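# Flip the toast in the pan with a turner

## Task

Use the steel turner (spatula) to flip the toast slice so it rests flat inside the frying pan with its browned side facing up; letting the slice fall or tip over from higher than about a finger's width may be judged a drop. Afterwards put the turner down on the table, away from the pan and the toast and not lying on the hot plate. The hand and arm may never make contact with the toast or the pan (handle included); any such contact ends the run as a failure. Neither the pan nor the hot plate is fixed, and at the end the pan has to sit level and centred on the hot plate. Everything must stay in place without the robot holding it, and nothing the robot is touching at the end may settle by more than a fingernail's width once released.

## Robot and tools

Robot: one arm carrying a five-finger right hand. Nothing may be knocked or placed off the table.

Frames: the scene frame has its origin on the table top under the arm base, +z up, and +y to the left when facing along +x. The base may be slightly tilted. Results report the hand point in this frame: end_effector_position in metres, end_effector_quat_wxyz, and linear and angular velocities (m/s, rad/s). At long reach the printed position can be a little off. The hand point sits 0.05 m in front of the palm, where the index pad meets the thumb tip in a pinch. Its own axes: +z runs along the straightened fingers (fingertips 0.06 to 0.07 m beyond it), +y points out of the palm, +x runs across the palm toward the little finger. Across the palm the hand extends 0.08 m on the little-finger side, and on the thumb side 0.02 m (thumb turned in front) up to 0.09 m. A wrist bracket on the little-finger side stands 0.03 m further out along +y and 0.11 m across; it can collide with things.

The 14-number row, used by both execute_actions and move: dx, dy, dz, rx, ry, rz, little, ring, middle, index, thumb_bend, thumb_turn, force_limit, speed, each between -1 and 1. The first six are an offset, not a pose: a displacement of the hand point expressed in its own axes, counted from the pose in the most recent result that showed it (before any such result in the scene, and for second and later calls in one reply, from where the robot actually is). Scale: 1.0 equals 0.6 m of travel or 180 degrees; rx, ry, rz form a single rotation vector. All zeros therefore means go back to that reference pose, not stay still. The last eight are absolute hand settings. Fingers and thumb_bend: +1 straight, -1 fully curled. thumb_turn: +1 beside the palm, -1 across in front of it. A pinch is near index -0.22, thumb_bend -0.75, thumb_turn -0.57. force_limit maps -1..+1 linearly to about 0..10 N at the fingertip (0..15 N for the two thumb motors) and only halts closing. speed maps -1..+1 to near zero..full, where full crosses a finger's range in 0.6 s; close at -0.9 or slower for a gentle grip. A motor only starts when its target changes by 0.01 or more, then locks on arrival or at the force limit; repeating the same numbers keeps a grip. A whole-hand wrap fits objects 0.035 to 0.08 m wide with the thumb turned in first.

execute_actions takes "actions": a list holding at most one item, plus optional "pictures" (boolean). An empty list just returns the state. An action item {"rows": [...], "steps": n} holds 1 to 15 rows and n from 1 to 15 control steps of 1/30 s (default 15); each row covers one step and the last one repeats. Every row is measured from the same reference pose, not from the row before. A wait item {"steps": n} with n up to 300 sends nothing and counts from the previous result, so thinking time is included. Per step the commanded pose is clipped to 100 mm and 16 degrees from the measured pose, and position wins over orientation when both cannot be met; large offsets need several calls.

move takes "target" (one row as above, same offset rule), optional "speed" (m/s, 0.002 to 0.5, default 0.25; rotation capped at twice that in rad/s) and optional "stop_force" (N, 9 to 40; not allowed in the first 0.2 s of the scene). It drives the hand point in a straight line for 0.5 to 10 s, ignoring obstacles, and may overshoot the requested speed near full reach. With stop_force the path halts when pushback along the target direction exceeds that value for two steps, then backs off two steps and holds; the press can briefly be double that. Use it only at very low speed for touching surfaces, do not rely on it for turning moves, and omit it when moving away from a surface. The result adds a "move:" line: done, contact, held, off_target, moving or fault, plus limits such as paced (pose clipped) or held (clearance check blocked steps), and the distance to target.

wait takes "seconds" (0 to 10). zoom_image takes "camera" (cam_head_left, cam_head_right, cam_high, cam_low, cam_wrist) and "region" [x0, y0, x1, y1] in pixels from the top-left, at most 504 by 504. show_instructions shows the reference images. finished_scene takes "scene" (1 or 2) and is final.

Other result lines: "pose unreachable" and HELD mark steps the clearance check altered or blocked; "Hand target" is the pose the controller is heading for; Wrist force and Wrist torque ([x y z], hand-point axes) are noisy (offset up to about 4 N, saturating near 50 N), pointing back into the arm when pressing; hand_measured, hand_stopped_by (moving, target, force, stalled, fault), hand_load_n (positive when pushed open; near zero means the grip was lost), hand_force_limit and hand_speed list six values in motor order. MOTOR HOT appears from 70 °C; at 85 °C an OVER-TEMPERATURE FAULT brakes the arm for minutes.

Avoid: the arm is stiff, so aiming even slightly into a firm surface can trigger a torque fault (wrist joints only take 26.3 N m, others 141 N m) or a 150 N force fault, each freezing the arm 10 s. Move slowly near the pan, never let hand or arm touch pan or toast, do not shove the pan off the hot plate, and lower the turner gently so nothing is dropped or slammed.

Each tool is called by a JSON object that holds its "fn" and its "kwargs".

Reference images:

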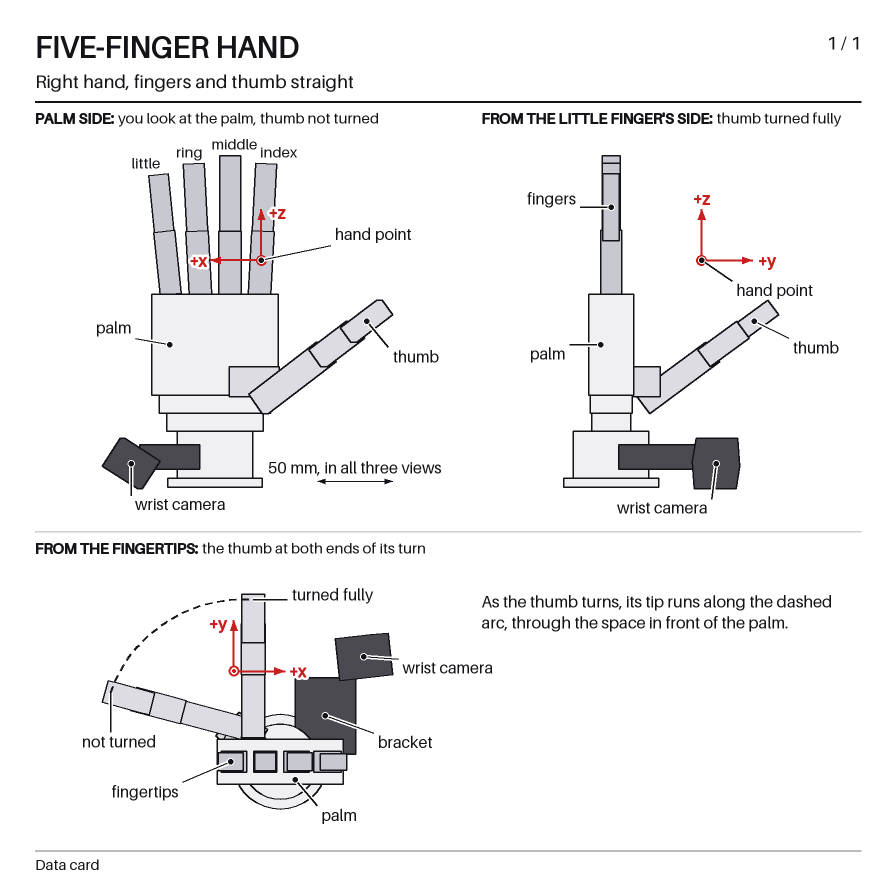

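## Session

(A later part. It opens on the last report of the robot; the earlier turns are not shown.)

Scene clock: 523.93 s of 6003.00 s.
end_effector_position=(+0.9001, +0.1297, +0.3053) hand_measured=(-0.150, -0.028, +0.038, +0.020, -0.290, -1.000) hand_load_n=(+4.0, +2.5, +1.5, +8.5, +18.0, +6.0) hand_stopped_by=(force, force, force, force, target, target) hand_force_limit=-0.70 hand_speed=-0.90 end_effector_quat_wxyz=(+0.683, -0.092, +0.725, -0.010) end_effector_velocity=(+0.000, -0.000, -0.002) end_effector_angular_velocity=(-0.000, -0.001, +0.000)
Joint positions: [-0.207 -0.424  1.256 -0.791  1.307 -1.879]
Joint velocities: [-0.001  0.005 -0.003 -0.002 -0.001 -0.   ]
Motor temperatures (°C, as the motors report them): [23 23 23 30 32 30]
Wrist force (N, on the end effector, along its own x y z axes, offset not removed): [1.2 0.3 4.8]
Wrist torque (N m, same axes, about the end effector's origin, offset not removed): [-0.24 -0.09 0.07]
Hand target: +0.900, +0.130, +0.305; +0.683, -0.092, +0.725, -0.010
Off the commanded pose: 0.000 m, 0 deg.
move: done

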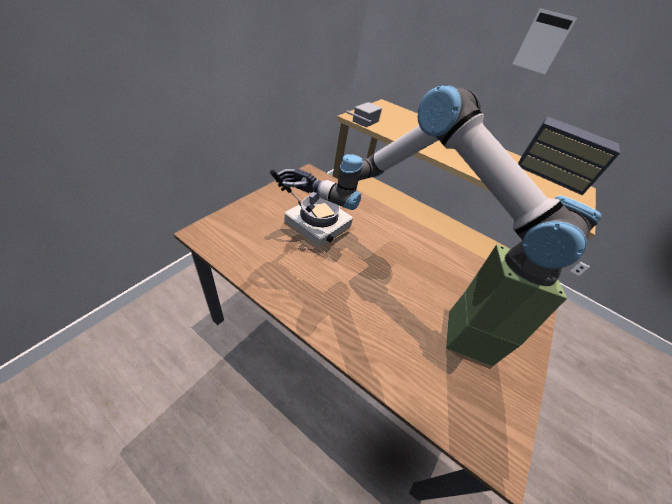

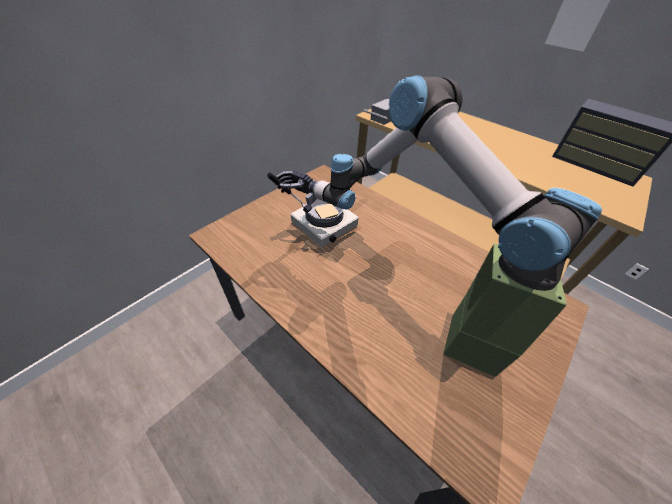

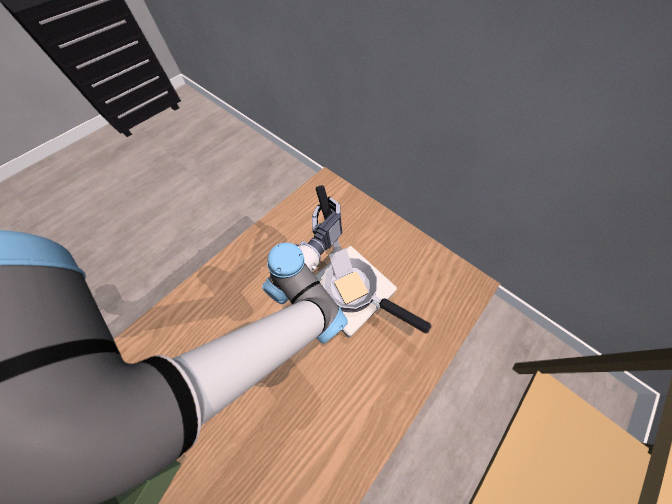

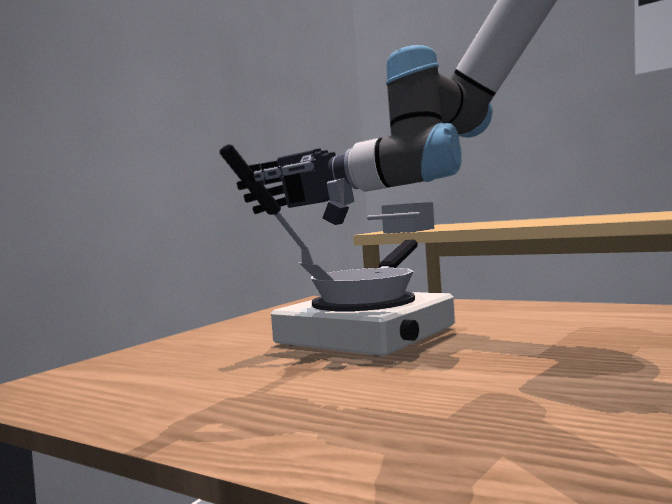

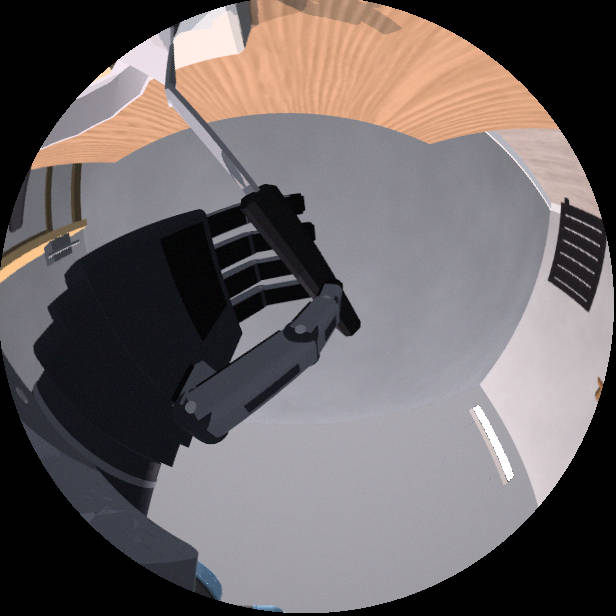

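Slide along the blade direction: 3 mm down, 3 mm forward.

{"fn": "execute_actions", "kwargs": {"actions": [{"rows":[[0.0057,-0.0035,-0.0022,0,0,0,-0.33,-0.38,-0.35,-0.3,-0.3,-1,-0.7,-0.9]]}], "pictures": false}}

Scene clock: 527.20 s of 6003.00 s.
end_effector_position=(+0.8989, +0.1270, +0.3024) hand_measured=(-0.150, -0.028, +0.038, +0.020, -0.290, -1.000) hand_load_n=(+2.5, +2.0, +1.5, +10.0, +17.0, +6.5) hand_stopped_by=(force, force, force, force, target, target) hand_force_limit=-0.70 hand_speed=-0.90 end_effector_quat_wxyz=(+0.683, -0.092, +0.725, -0.010) end_effector_velocity=(-0.000, -0.001, -0.001) end_effector_angular_velocity=(+0.001, +0.001, -0.001)
Joint positions: [-0.212 -0.422  1.259 -0.797  1.302 -1.88 ]
Joint velocities: [-0.001  0.001  0.    -0.001 -0.     0.001]
Motor temperatures (°C, as the motors report them): [23 23 23 30 32 30]
Wrist force (N, on the end effector, along its own x y z axes, offset not removed): [-0.9 1.9 2.5]
Wrist torque (N m, same axes, about the end effector's origin, offset not removed): [0.22 0.02 0.02]
Hand target: +0.899, +0.127, +0.302; +0.683, -0.092, +0.725, -0.010
Off the commanded pose: 0.000 m, 0 deg.
Steps of this call (steps 1 to 83: nothing new was sent; steps 84 to 98: all 15 steps of this action). Readings (end_effector_position | what the end effector reports):
84: (+0.9001, +0.1296, +0.3050) | hand_measured=(-0.150, -0.028, +0.038, +0.020, -0.290, -1.000) hand_load_n=(+4.0, +2.5, +1.5, +8.5, +18.0, +6.0) hand_stopped_by=(force, force, force, force, target, target) hand_force_limit=-0.70 hand_speed=-0.90
85: (+0.9000, +0.1293, +0.3047) | hand_measured=(-0.150, -0.028, +0.038, +0.020, -0.290, -1.000) hand_load_n=(+4.0, +2.5, +1.5, +8.5, +18.0, +6.0) hand_stopped_by=(force, force, force, force, target, target) hand_force_limit=-0.70 hand_speed=-0.90
87: (+0.8996, +0.1283, +0.3038) | hand_measured=(-0.150, -0.028, +0.038, +0.020, -0.290, -1.000) hand_load_n=(+4.0, +2.5, +1.5, +9.0, +17.5, +6.0) hand_stopped_by=(force, force, force, force, target, target) hand_force_limit=-0.70 hand_speed=-0.90
91: (+0.8991, +0.1274, +0.3028) | hand_measured=(-0.150, -0.028, +0.038, +0.020, -0.290, -1.000) hand_load_n=(+3.0, +2.0, +1.5, +9.5, +17.0, +6.5) hand_stopped_by=(force, force, force, force, target, target) hand_force_limit=-0.70 hand_speed=-0.90
98: the state above

{"fn": "execute_actions", "kwargs": {"actions": [{"rows":[[0.0073,-0.0423,-0.0254,0,0,0,-0.33,-0.38,-0.35,-0.3,-0.3,-1,-0.7,-0.9]]}]}}

{"fn": "zoom_image", "kwargs": {"camera": "cam_high", "region": [310, 230, 400, 320]}}

{"fn": "zoom_image", "kwargs": {"camera": "cam_low", "region": [280, 200, 430, 320]}}

{"fn": "zoom_image", "kwargs": {"camera": "cam_head_right", "region": [290, 175, 360, 240]}}

Scene clock: 533.23 s of 6003.00 s.
end_effector_position=(+0.8869, +0.1004, +0.3026) hand_measured=(-0.150, -0.028, +0.038, +0.020, -0.290, -1.000) hand_load_n=(+3.0, +2.5, +1.5, +9.5, +17.0, +6.0) hand_stopped_by=(force, force, force, force, target, target) hand_force_limit=-0.70 hand_speed=-0.90 end_effector_quat_wxyz=(+0.683, -0.092, +0.725, -0.010) end_effector_velocity=(-0.003, -0.006, +0.001) end_effector_angular_velocity=(-0.000, -0.001, +0.001)
Joint positions: [-0.256 -0.449  1.313 -0.822  1.258 -1.882]
Joint velocities: [-0.01  -0.008  0.015 -0.007 -0.011 -0.001]
Motor temperatures (°C, as the motors report them): [23 23 23 30 32 30]
Wrist force (N, on the end effector, along its own x y z axes, offset not removed): [-0.7 2.4 3.7]
Wrist torque (N m, same axes, about the end effector's origin, offset not removed): [0.12 -0.01 0.18]
Hand target: +0.887, +0.100, +0.303; +0.683, -0.092, +0.725, -0.010
Off the commanded pose: 0.001 m, 0 deg.
Steps of this call (steps 1 to 90: nothing new was sent; then 2.53 s passed at rest; steps 91 to 105: all 15 steps of this action). Readings (end_effector_position | what the end effector reports):
91: (+0.8988, +0.1268, +0.3023) | hand_measured=(-0.150, -0.028, +0.038, +0.020, -0.290, -1.000) hand_load_n=(+2.5, +2.0, +1.5, +10.0, +17.0, +6.5) hand_stopped_by=(force, force, force, force, target, target) hand_force_limit=-0.70 hand_speed=-0.90
92: (+0.8979, +0.1242, +0.3027) | hand_measured=(-0.150, -0.028, +0.038, +0.020, -0.290, -1.000) hand_load_n=(+2.5, +2.0, +1.5, +10.0, +17.0, +6.5) hand_stopped_by=(force, force, force, force, target, target) hand_force_limit=-0.70 hand_speed=-0.90
94: (+0.8942, +0.1146, +0.3023) | hand_measured=(-0.150, -0.028, +0.038, +0.020, -0.290, -1.000) hand_load_n=(+2.5, +2.0, +1.5, +10.0, +17.0, +6.0) hand_stopped_by=(force, force, force, force, target, target) hand_force_limit=-0.70 hand_speed=-0.90
98: (+0.8894, +0.1047, +0.3023) | hand_measured=(-0.150, -0.028, +0.038, +0.020, -0.290, -1.000) hand_load_n=(+2.5, +2.0, +1.5, +10.0, +17.0, +6.0) hand_stopped_by=(force, force, force, force, target, target) hand_force_limit=-0.70 hand_speed=-0.90
105: the state above

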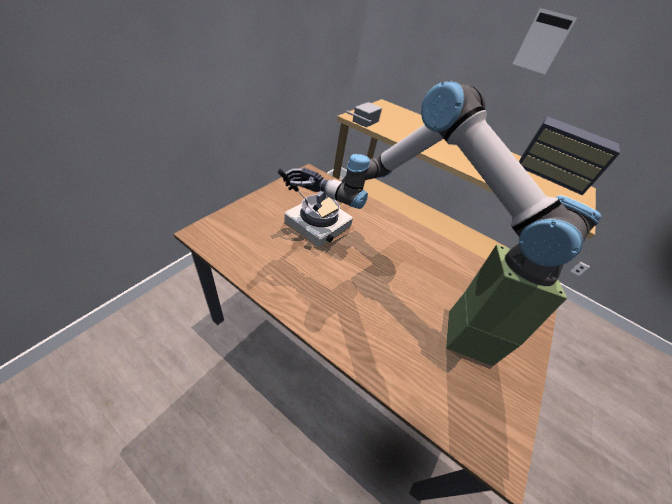

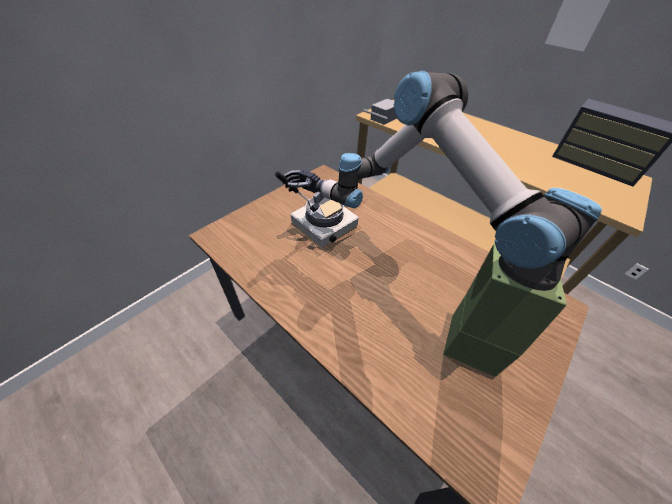

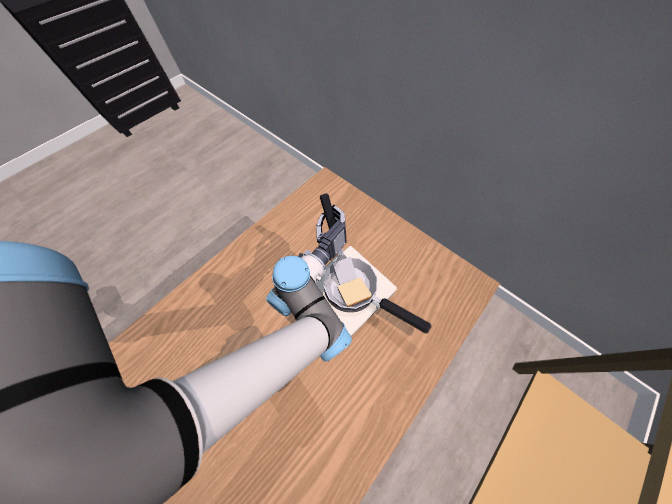

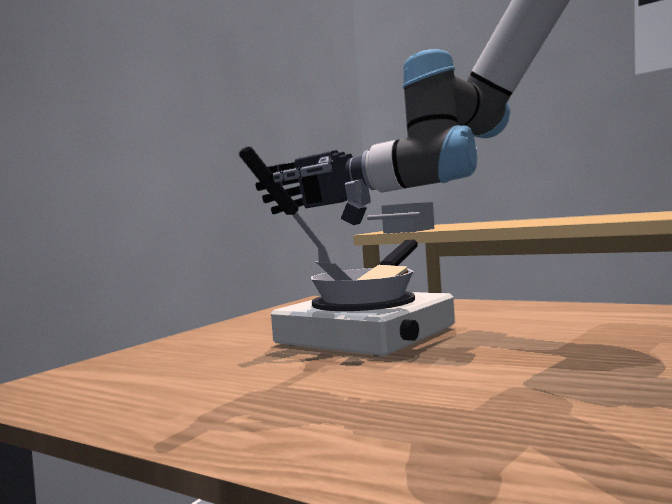

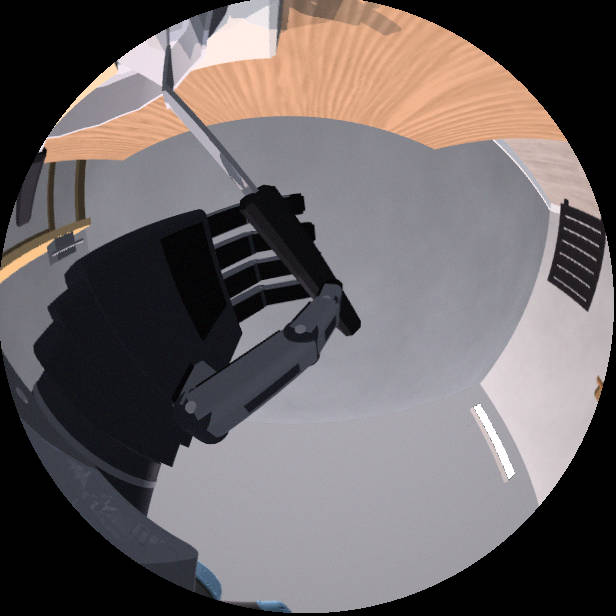

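Region (310, 230, 400, 320) of cam_high's 672x504 image, scaled by 5.600, with more detail than that image has.

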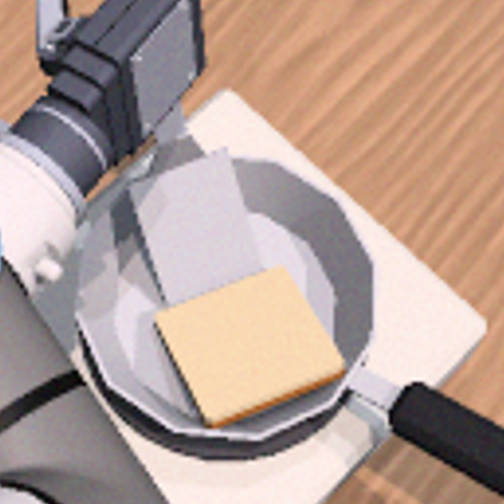

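Region (280, 200, 430, 320) of cam_low's 672x504 image, scaled by 3.360, with more detail than that image has; it fills the top 403 rows of this view, and the rest is white.

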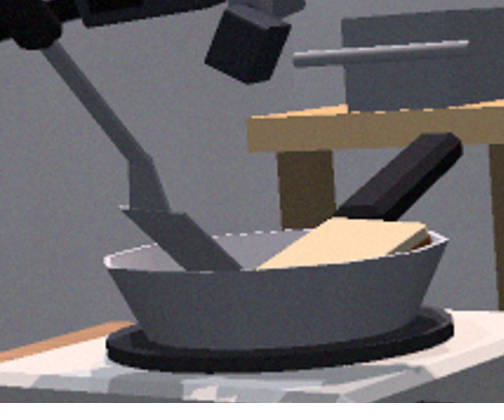

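Region (290, 175, 360, 240) of cam_head_right's 672x504 image, scaled by 7.200, with more detail than that image has; it fills the top 468 rows of this view, and the rest is white.

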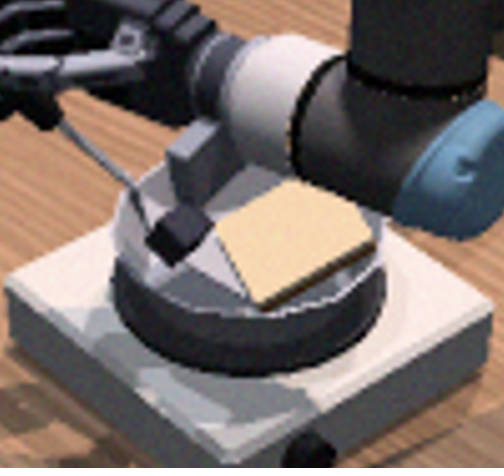

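{"fn": "move", "kwargs": {"target": [0.0535,0.0382,0.0218,-0.0009,0.0341,-0.0571,-0.33,-0.38,-0.35,-0.3,-0.3,-1,-0.7,-0.9], "speed": 0.04}}

{"fn": "zoom_image", "kwargs": {"camera": "cam_high", "region": [310, 230, 400, 320]}}

{"fn": "zoom_image", "kwargs": {"camera": "cam_low", "region": [280, 200, 430, 320]}}

{"fn": "zoom_image", "kwargs": {"camera": "cam_head_left", "region": [285, 175, 355, 240]}}

Scene clock: 544.03 s of 6003.00 s.
end_effector_position=(+0.8955, +0.1195, +0.2671) hand_measured=(-0.150, -0.028, +0.038, +0.020, -0.290, -1.000) hand_load_n=(+4.0, +2.5, +1.5, +9.0, +17.5, +5.5) hand_stopped_by=(force, force, force, force, target, target) hand_force_limit=-0.70 hand_speed=-0.90 end_effector_quat_wxyz=(+0.639, -0.156, +0.749, -0.074) end_effector_velocity=(+0.001, +0.001, -0.002) end_effector_angular_velocity=(-0.013, +0.006, -0.000)
Joint positions: [-0.22  -0.413  1.229 -0.674  1.335 -2.084]
Joint velocities: [ 0.002  0.003 -0.007  0.011  0.006 -0.013]
Motor temperatures (°C, as the motors report them): [23 23 23 30 32 30]
Wrist force (N, on the end effector, along its own x y z axes, offset not removed): [1.1 2.0 3.8]
Wrist torque (N m, same axes, about the end effector's origin, offset not removed): [-0.02 0.06 0.26]
Hand target: +0.896, +0.120, +0.267; +0.639, -0.157, +0.749, -0.075
Off the commanded pose: 0.000 m, 0 deg.
After step 90, 4.93 s passed at rest.
move: done

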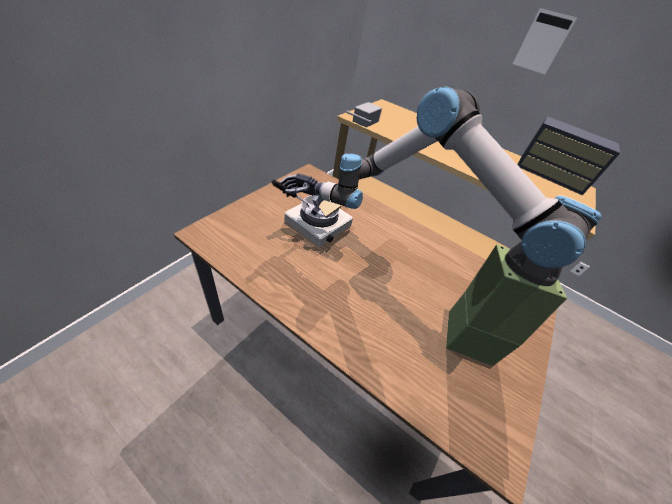

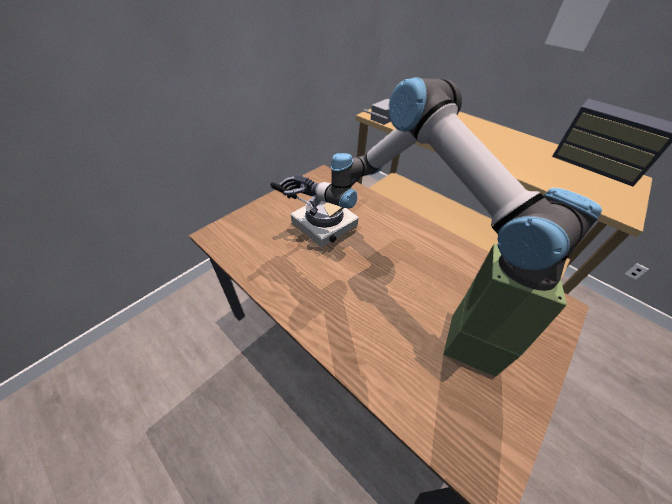

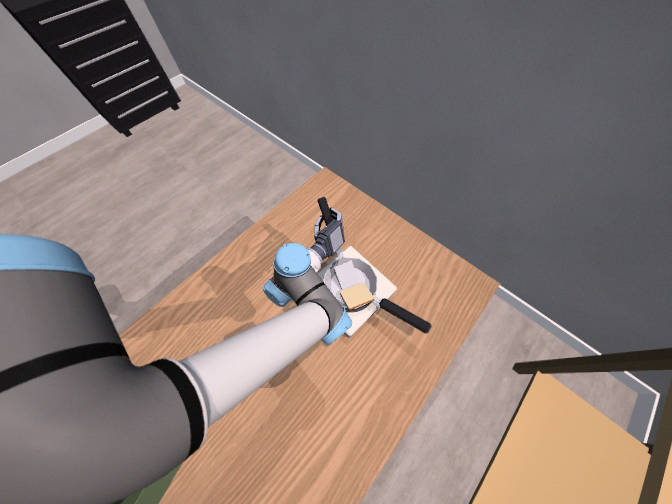

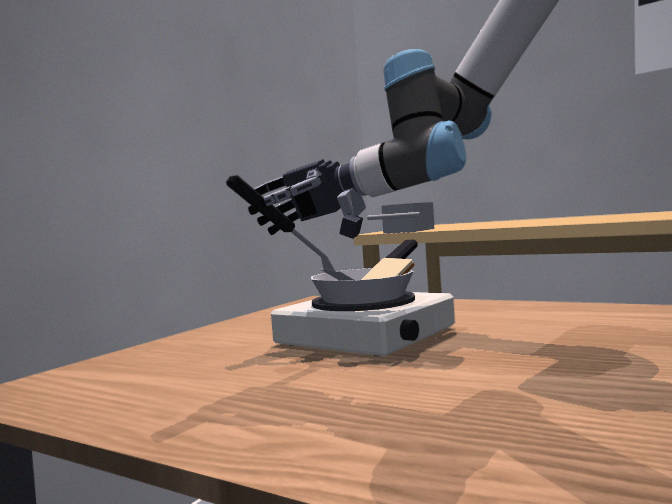

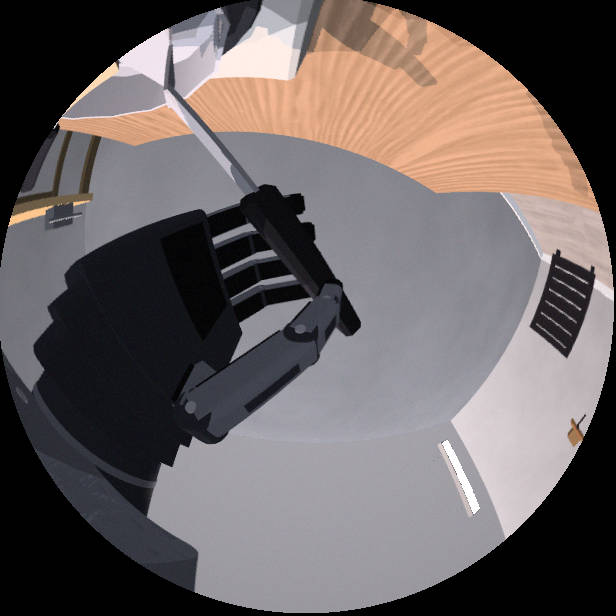

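Region (310, 230, 400, 320) of cam_high's 672x504 image, scaled by 5.600, with more detail than that image has.

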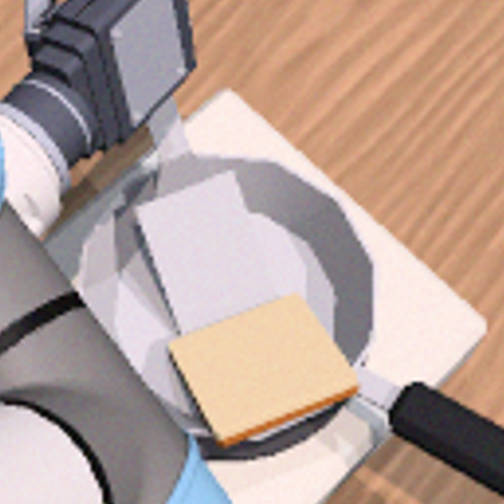

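Region (280, 200, 430, 320) of cam_low's 672x504 image, scaled by 3.360, with more detail than that image has; it fills the top 403 rows of this view, and the rest is white.

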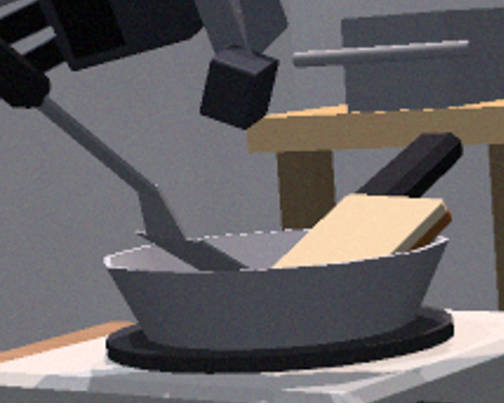

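Region (285, 175, 355, 240) of cam_head_left's 672x504 image, scaled by 7.200, with more detail than that image has; it fills the top 468 rows of this view, and the rest is white.

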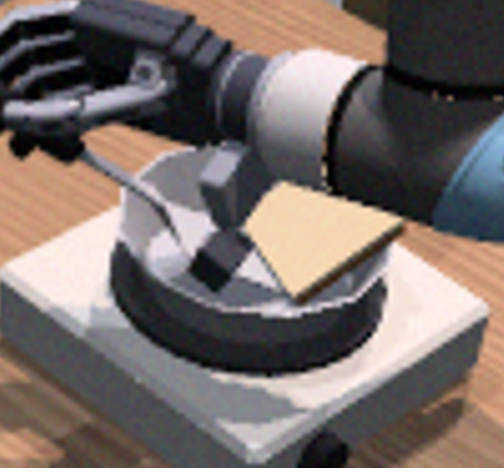

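{"fn": "move", "kwargs": {"target": [-0.0035,0.008,0.0048,0,0,0,-0.33,-0.38,-0.35,-0.3,-0.3,-1,-0.7,-0.9], "speed": 0.01}}

{"fn": "zoom_image", "kwargs": {"camera": "cam_high", "region": [310, 230, 400, 320]}}

{"fn": "zoom_image", "kwargs": {"camera": "cam_low", "region": [280, 200, 430, 320]}}

Scene clock: 552.13 s of 6003.00 s.
end_effector_position=(+0.8978, +0.1247, +0.2671) hand_measured=(-0.150, -0.028, +0.038, +0.020, -0.290, -1.000) hand_load_n=(+4.0, +2.5, +1.5, +9.0, +17.5, +5.0) hand_stopped_by=(force, force, force, force, target, target) hand_force_limit=-0.70 hand_speed=-0.90 end_effector_quat_wxyz=(+0.639, -0.156, +0.749, -0.074) end_effector_velocity=(+0.001, +0.002, -0.000) end_effector_angular_velocity=(+0.000, +0.000, +0.001)
Joint positions: [-0.211 -0.407  1.218 -0.669  1.343 -2.083]
Joint velocities: [ 0.003  0.003 -0.005  0.002  0.002  0.001]
Motor temperatures (°C, as the motors report them): [23 23 23 30 32 30]
Wrist force (N, on the end effector, along its own x y z axes, offset not removed): [-1.1 2.5 3.2]
Wrist torque (N m, same axes, about the end effector's origin, offset not removed): [0.26 0.30 -0.01]
Hand target: +0.898, +0.125, +0.267; +0.639, -0.156, +0.749, -0.074
Off the commanded pose: 0.000 m, 0 deg.
After step 90, 4.30 s passed at rest.
move: done

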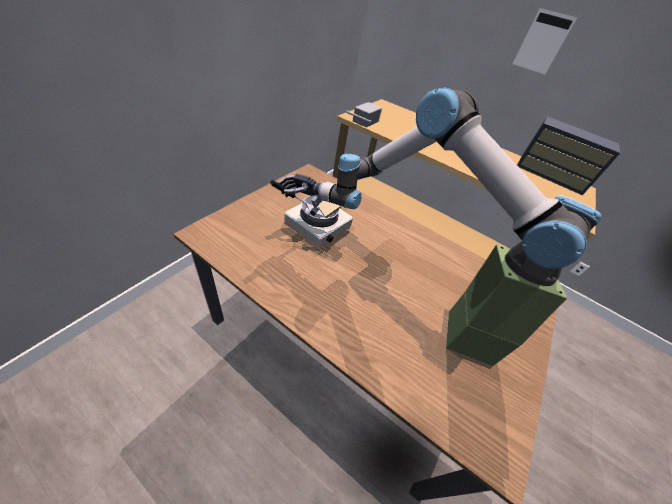

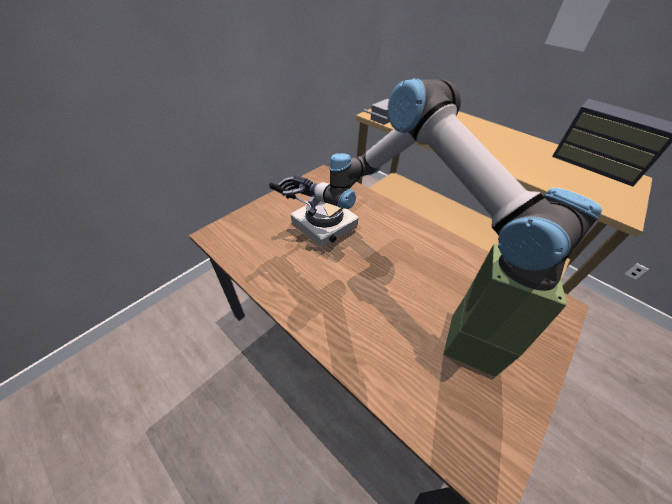

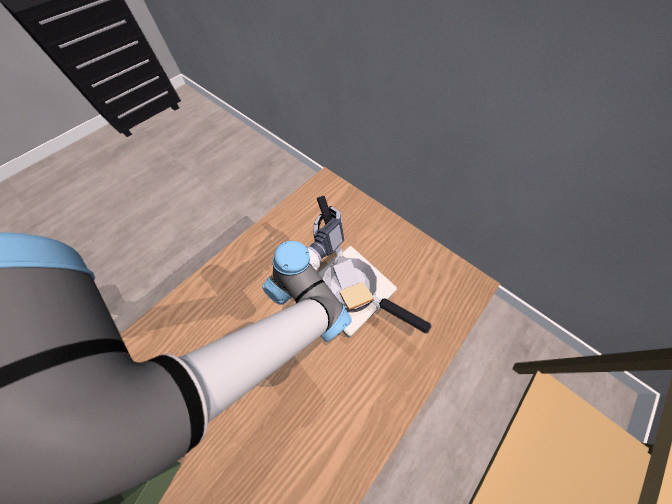

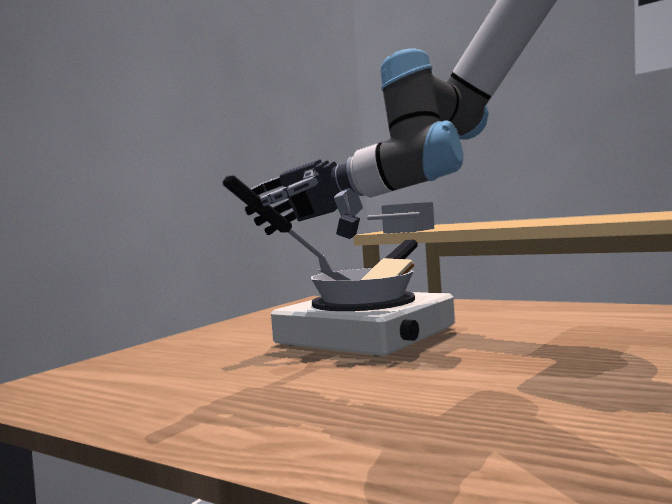

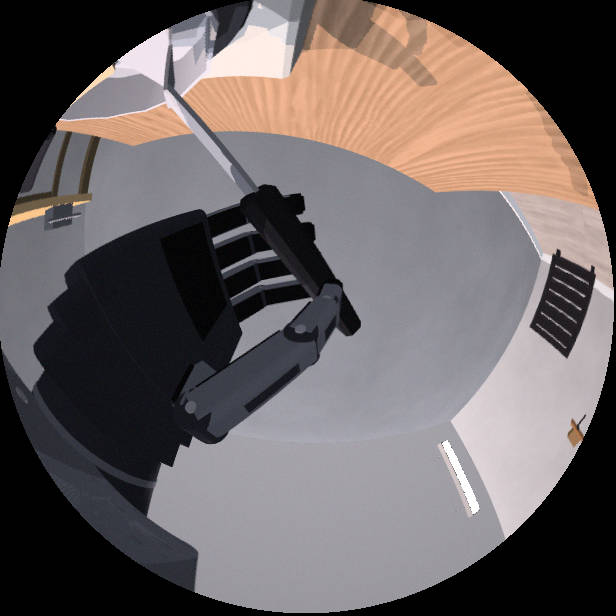

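Region (310, 230, 400, 320) of cam_high's 672x504 image, scaled by 5.600, with more detail than that image has.

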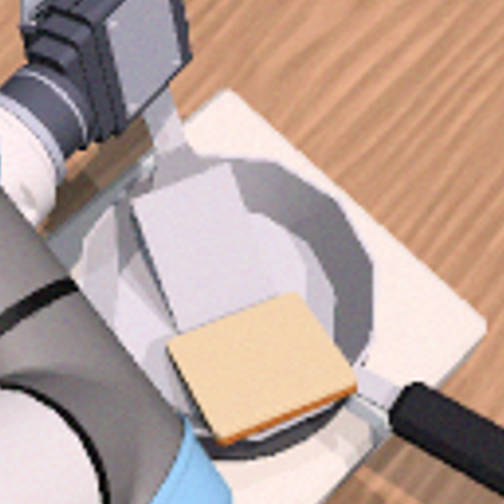

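Region (280, 200, 430, 320) of cam_low's 672x504 image, scaled by 3.360, with more detail than that image has; it fills the top 403 rows of this view, and the rest is white.

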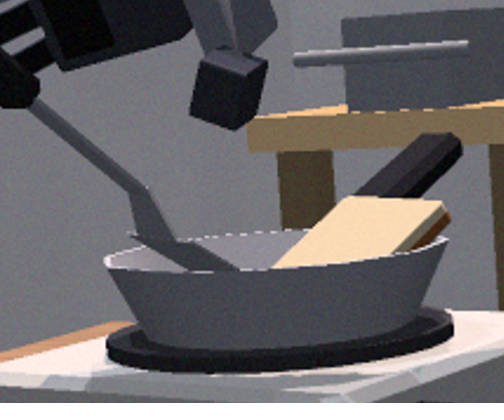

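{"fn": "execute_actions", "kwargs": {"actions": [{"rows":[[0.0031,0.001,0.0006,0,0,0,-0.33,-0.38,-0.35,-0.3,-0.3,-1,-0.7,-0.9]]}], "pictures": false}}

Scene clock: 576.97 s of 6003.00 s.
end_effector_position=(+0.8978, +0.1247, +0.2651) hand_measured=(-0.150, -0.028, +0.038, +0.020, -0.290, -1.000) hand_load_n=(+2.5, +2.0, +1.5, +10.0, +17.0, +6.0) hand_stopped_by=(force, force, force, force, target, target) hand_force_limit=-0.70 hand_speed=-0.90 end_effector_quat_wxyz=(+0.639, -0.156, +0.749, -0.074) end_effector_velocity=(-0.000, -0.000, -0.000) end_effector_angular_velocity=(-0.000, -0.000, +0.000)
Joint positions: [-0.212 -0.404  1.216 -0.67   1.343 -2.083]
Joint velocities: [-0.  0. -0. -0. -0. -0.]
Motor temperatures (°C, as the motors report them): [23 23 23 30 32 30]
Wrist force (N, on the end effector, along its own x y z axes, offset not removed): [-1.0 -1.1 4.8]
Wrist torque (N m, same axes, about the end effector's origin, offset not removed): [-0.54 0.01 -0.11]
Hand target: +0.898, +0.125, +0.265; +0.639, -0.156, +0.749, -0.074
Off the commanded pose: 0.000 m, 0 deg.
Steps of this call (steps 1 to 90: nothing new was sent; then 21.33 s passed at rest; steps 91 to 105: all 15 steps of this action). Readings (end_effector_position | what the end effector reports):
91: (+0.8979, +0.1249, +0.2670) | hand_measured=(-0.150, -0.028, +0.038, +0.020, -0.290, -1.000) hand_load_n=(+4.0, +2.5, +1.5, +9.0, +17.5, +5.0) hand_stopped_by=(force, force, force, force, target, target) hand_force_limit=-0.70 hand_speed=-0.90
92: (+0.8979, +0.1250, +0.2668) | hand_measured=(-0.150, -0.028, +0.038, +0.020, -0.290, -1.000) hand_load_n=(+4.0, +2.5, +1.5, +9.0, +17.5, +5.0) hand_stopped_by=(force, force, force, force, target, target) hand_force_limit=-0.70 hand_speed=-0.90
94: (+0.8978, +0.1250, +0.2660) | hand_measured=(-0.150, -0.028, +0.038, +0.020, -0.290, -1.000) hand_load_n=(+3.5, +2.5, +1.5, +9.0, +17.5, +5.5) hand_stopped_by=(force, force, force, force, target, target) hand_force_limit=-0.70 hand_speed=-0.90
98: (+0.8978, +0.1248, +0.2654) | hand_measured=(-0.150, -0.028, +0.038, +0.020, -0.290, -1.000) hand_load_n=(+3.0, +2.5, +1.5, +9.5, +17.0, +6.0) hand_stopped_by=(force, force, force, force, target, target) hand_force_limit=-0.70 hand_speed=-0.90
105: the state above

Model accurate (contact at .2663). Advance 28 mm.

{"fn": "move", "kwargs": {"target": [0.0158,-0.0375,-0.0227,0,0,0,-0.33,-0.38,-0.35,-0.3,-0.3,-1,-0.7,-0.9], "speed": 0.015}}

{"fn": "zoom_image", "kwargs": {"camera": "cam_high", "region": [310, 230, 400, 320]}}

{"fn": "zoom_image", "kwargs": {"camera": "cam_low", "region": [280, 200, 430, 320]}}

{"fn": "zoom_image", "kwargs": {"camera": "cam_head_left", "region": [285, 175, 355, 240]}}

Scene clock: 585.67 s of 6003.00 s.
end_effector_position=(+0.8864, +0.0995, +0.2656) hand_measured=(-0.150, -0.028, +0.038, +0.020, -0.290, -1.000) hand_load_n=(+3.0, +2.5, +1.5, +9.5, +17.0, +6.0) hand_stopped_by=(force, force, force, force, target, target) hand_force_limit=-0.70 hand_speed=-0.90 end_effector_quat_wxyz=(+0.639, -0.156, +0.749, -0.074) end_effector_velocity=(-0.001, -0.003, +0.000) end_effector_angular_velocity=(-0.000, -0.000, -0.000)
Joint positions: [-0.253 -0.431  1.269 -0.694  1.302 -2.089]
Joint velocities: [-0.004 -0.003  0.005 -0.002 -0.004 -0.001]
Motor temperatures (°C, as the motors report them): [23 23 23 30 32 30]
Wrist force (N, on the end effector, along its own x y z axes, offset not removed): [-0.4 3.8 4.2]
Wrist torque (N m, same axes, about the end effector's origin, offset not removed): [0.14 0.10 0.12]
Hand target: +0.886, +0.099, +0.266; +0.639, -0.156, +0.749, -0.074
Off the commanded pose: 0.000 m, 0 deg.
After step 90, 3.57 s passed at rest.
move: done

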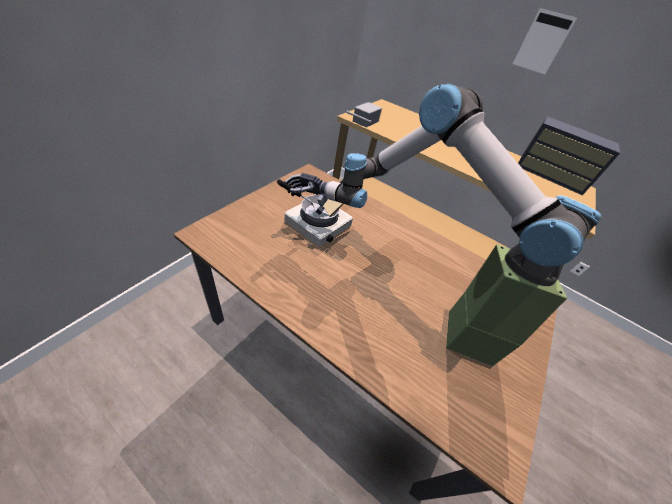

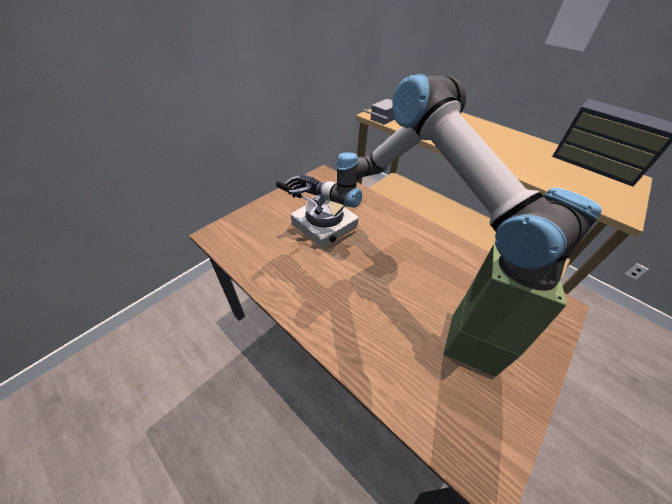

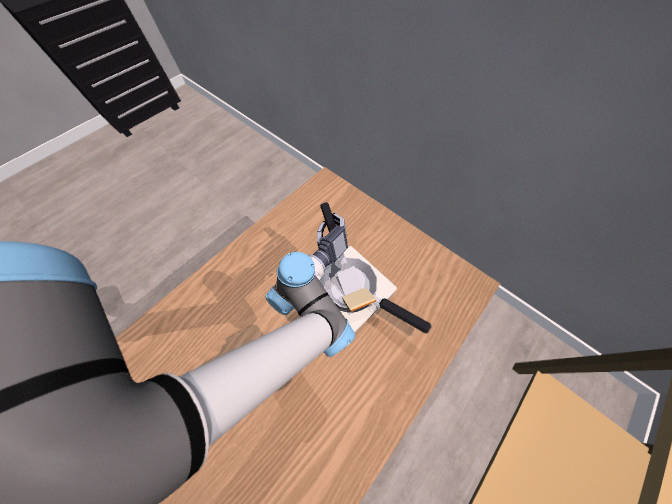

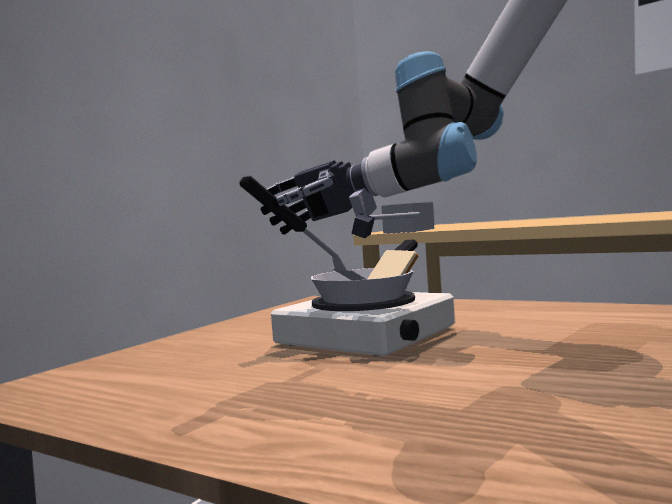

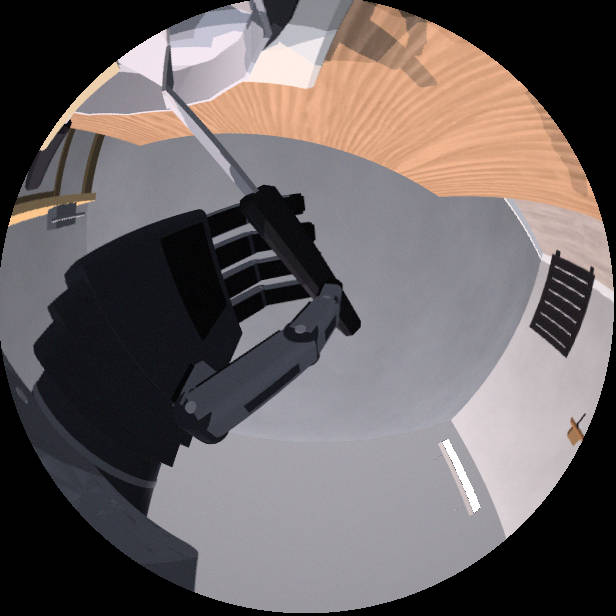

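Region (310, 230, 400, 320) of cam_high's 672x504 image, scaled by 5.600, with more detail than that image has.

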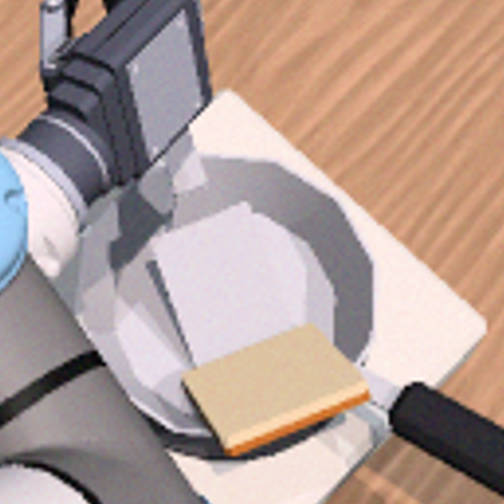

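Region (280, 200, 430, 320) of cam_low's 672x504 image, scaled by 3.360, with more detail than that image has; it fills the top 403 rows of this view, and the rest is white.

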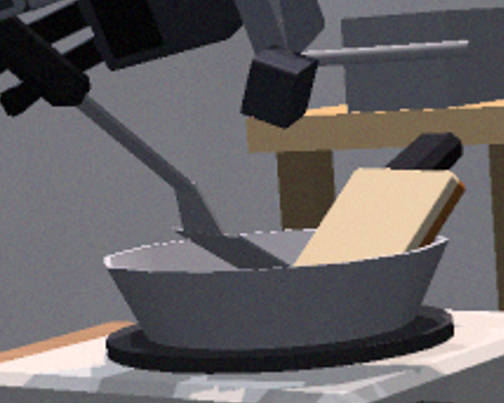

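Region (285, 175, 355, 240) of cam_head_left's 672x504 image, scaled by 7.200, with more detail than that image has; it fills the top 468 rows of this view, and the rest is white.

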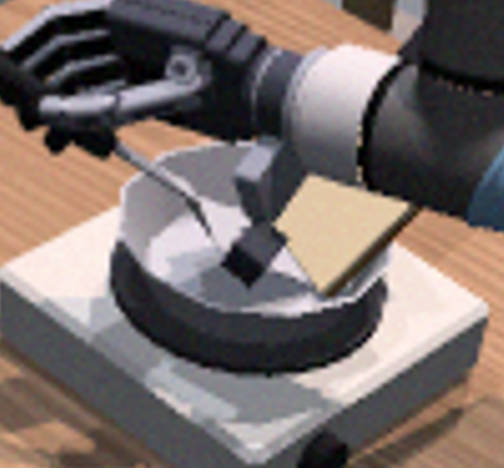

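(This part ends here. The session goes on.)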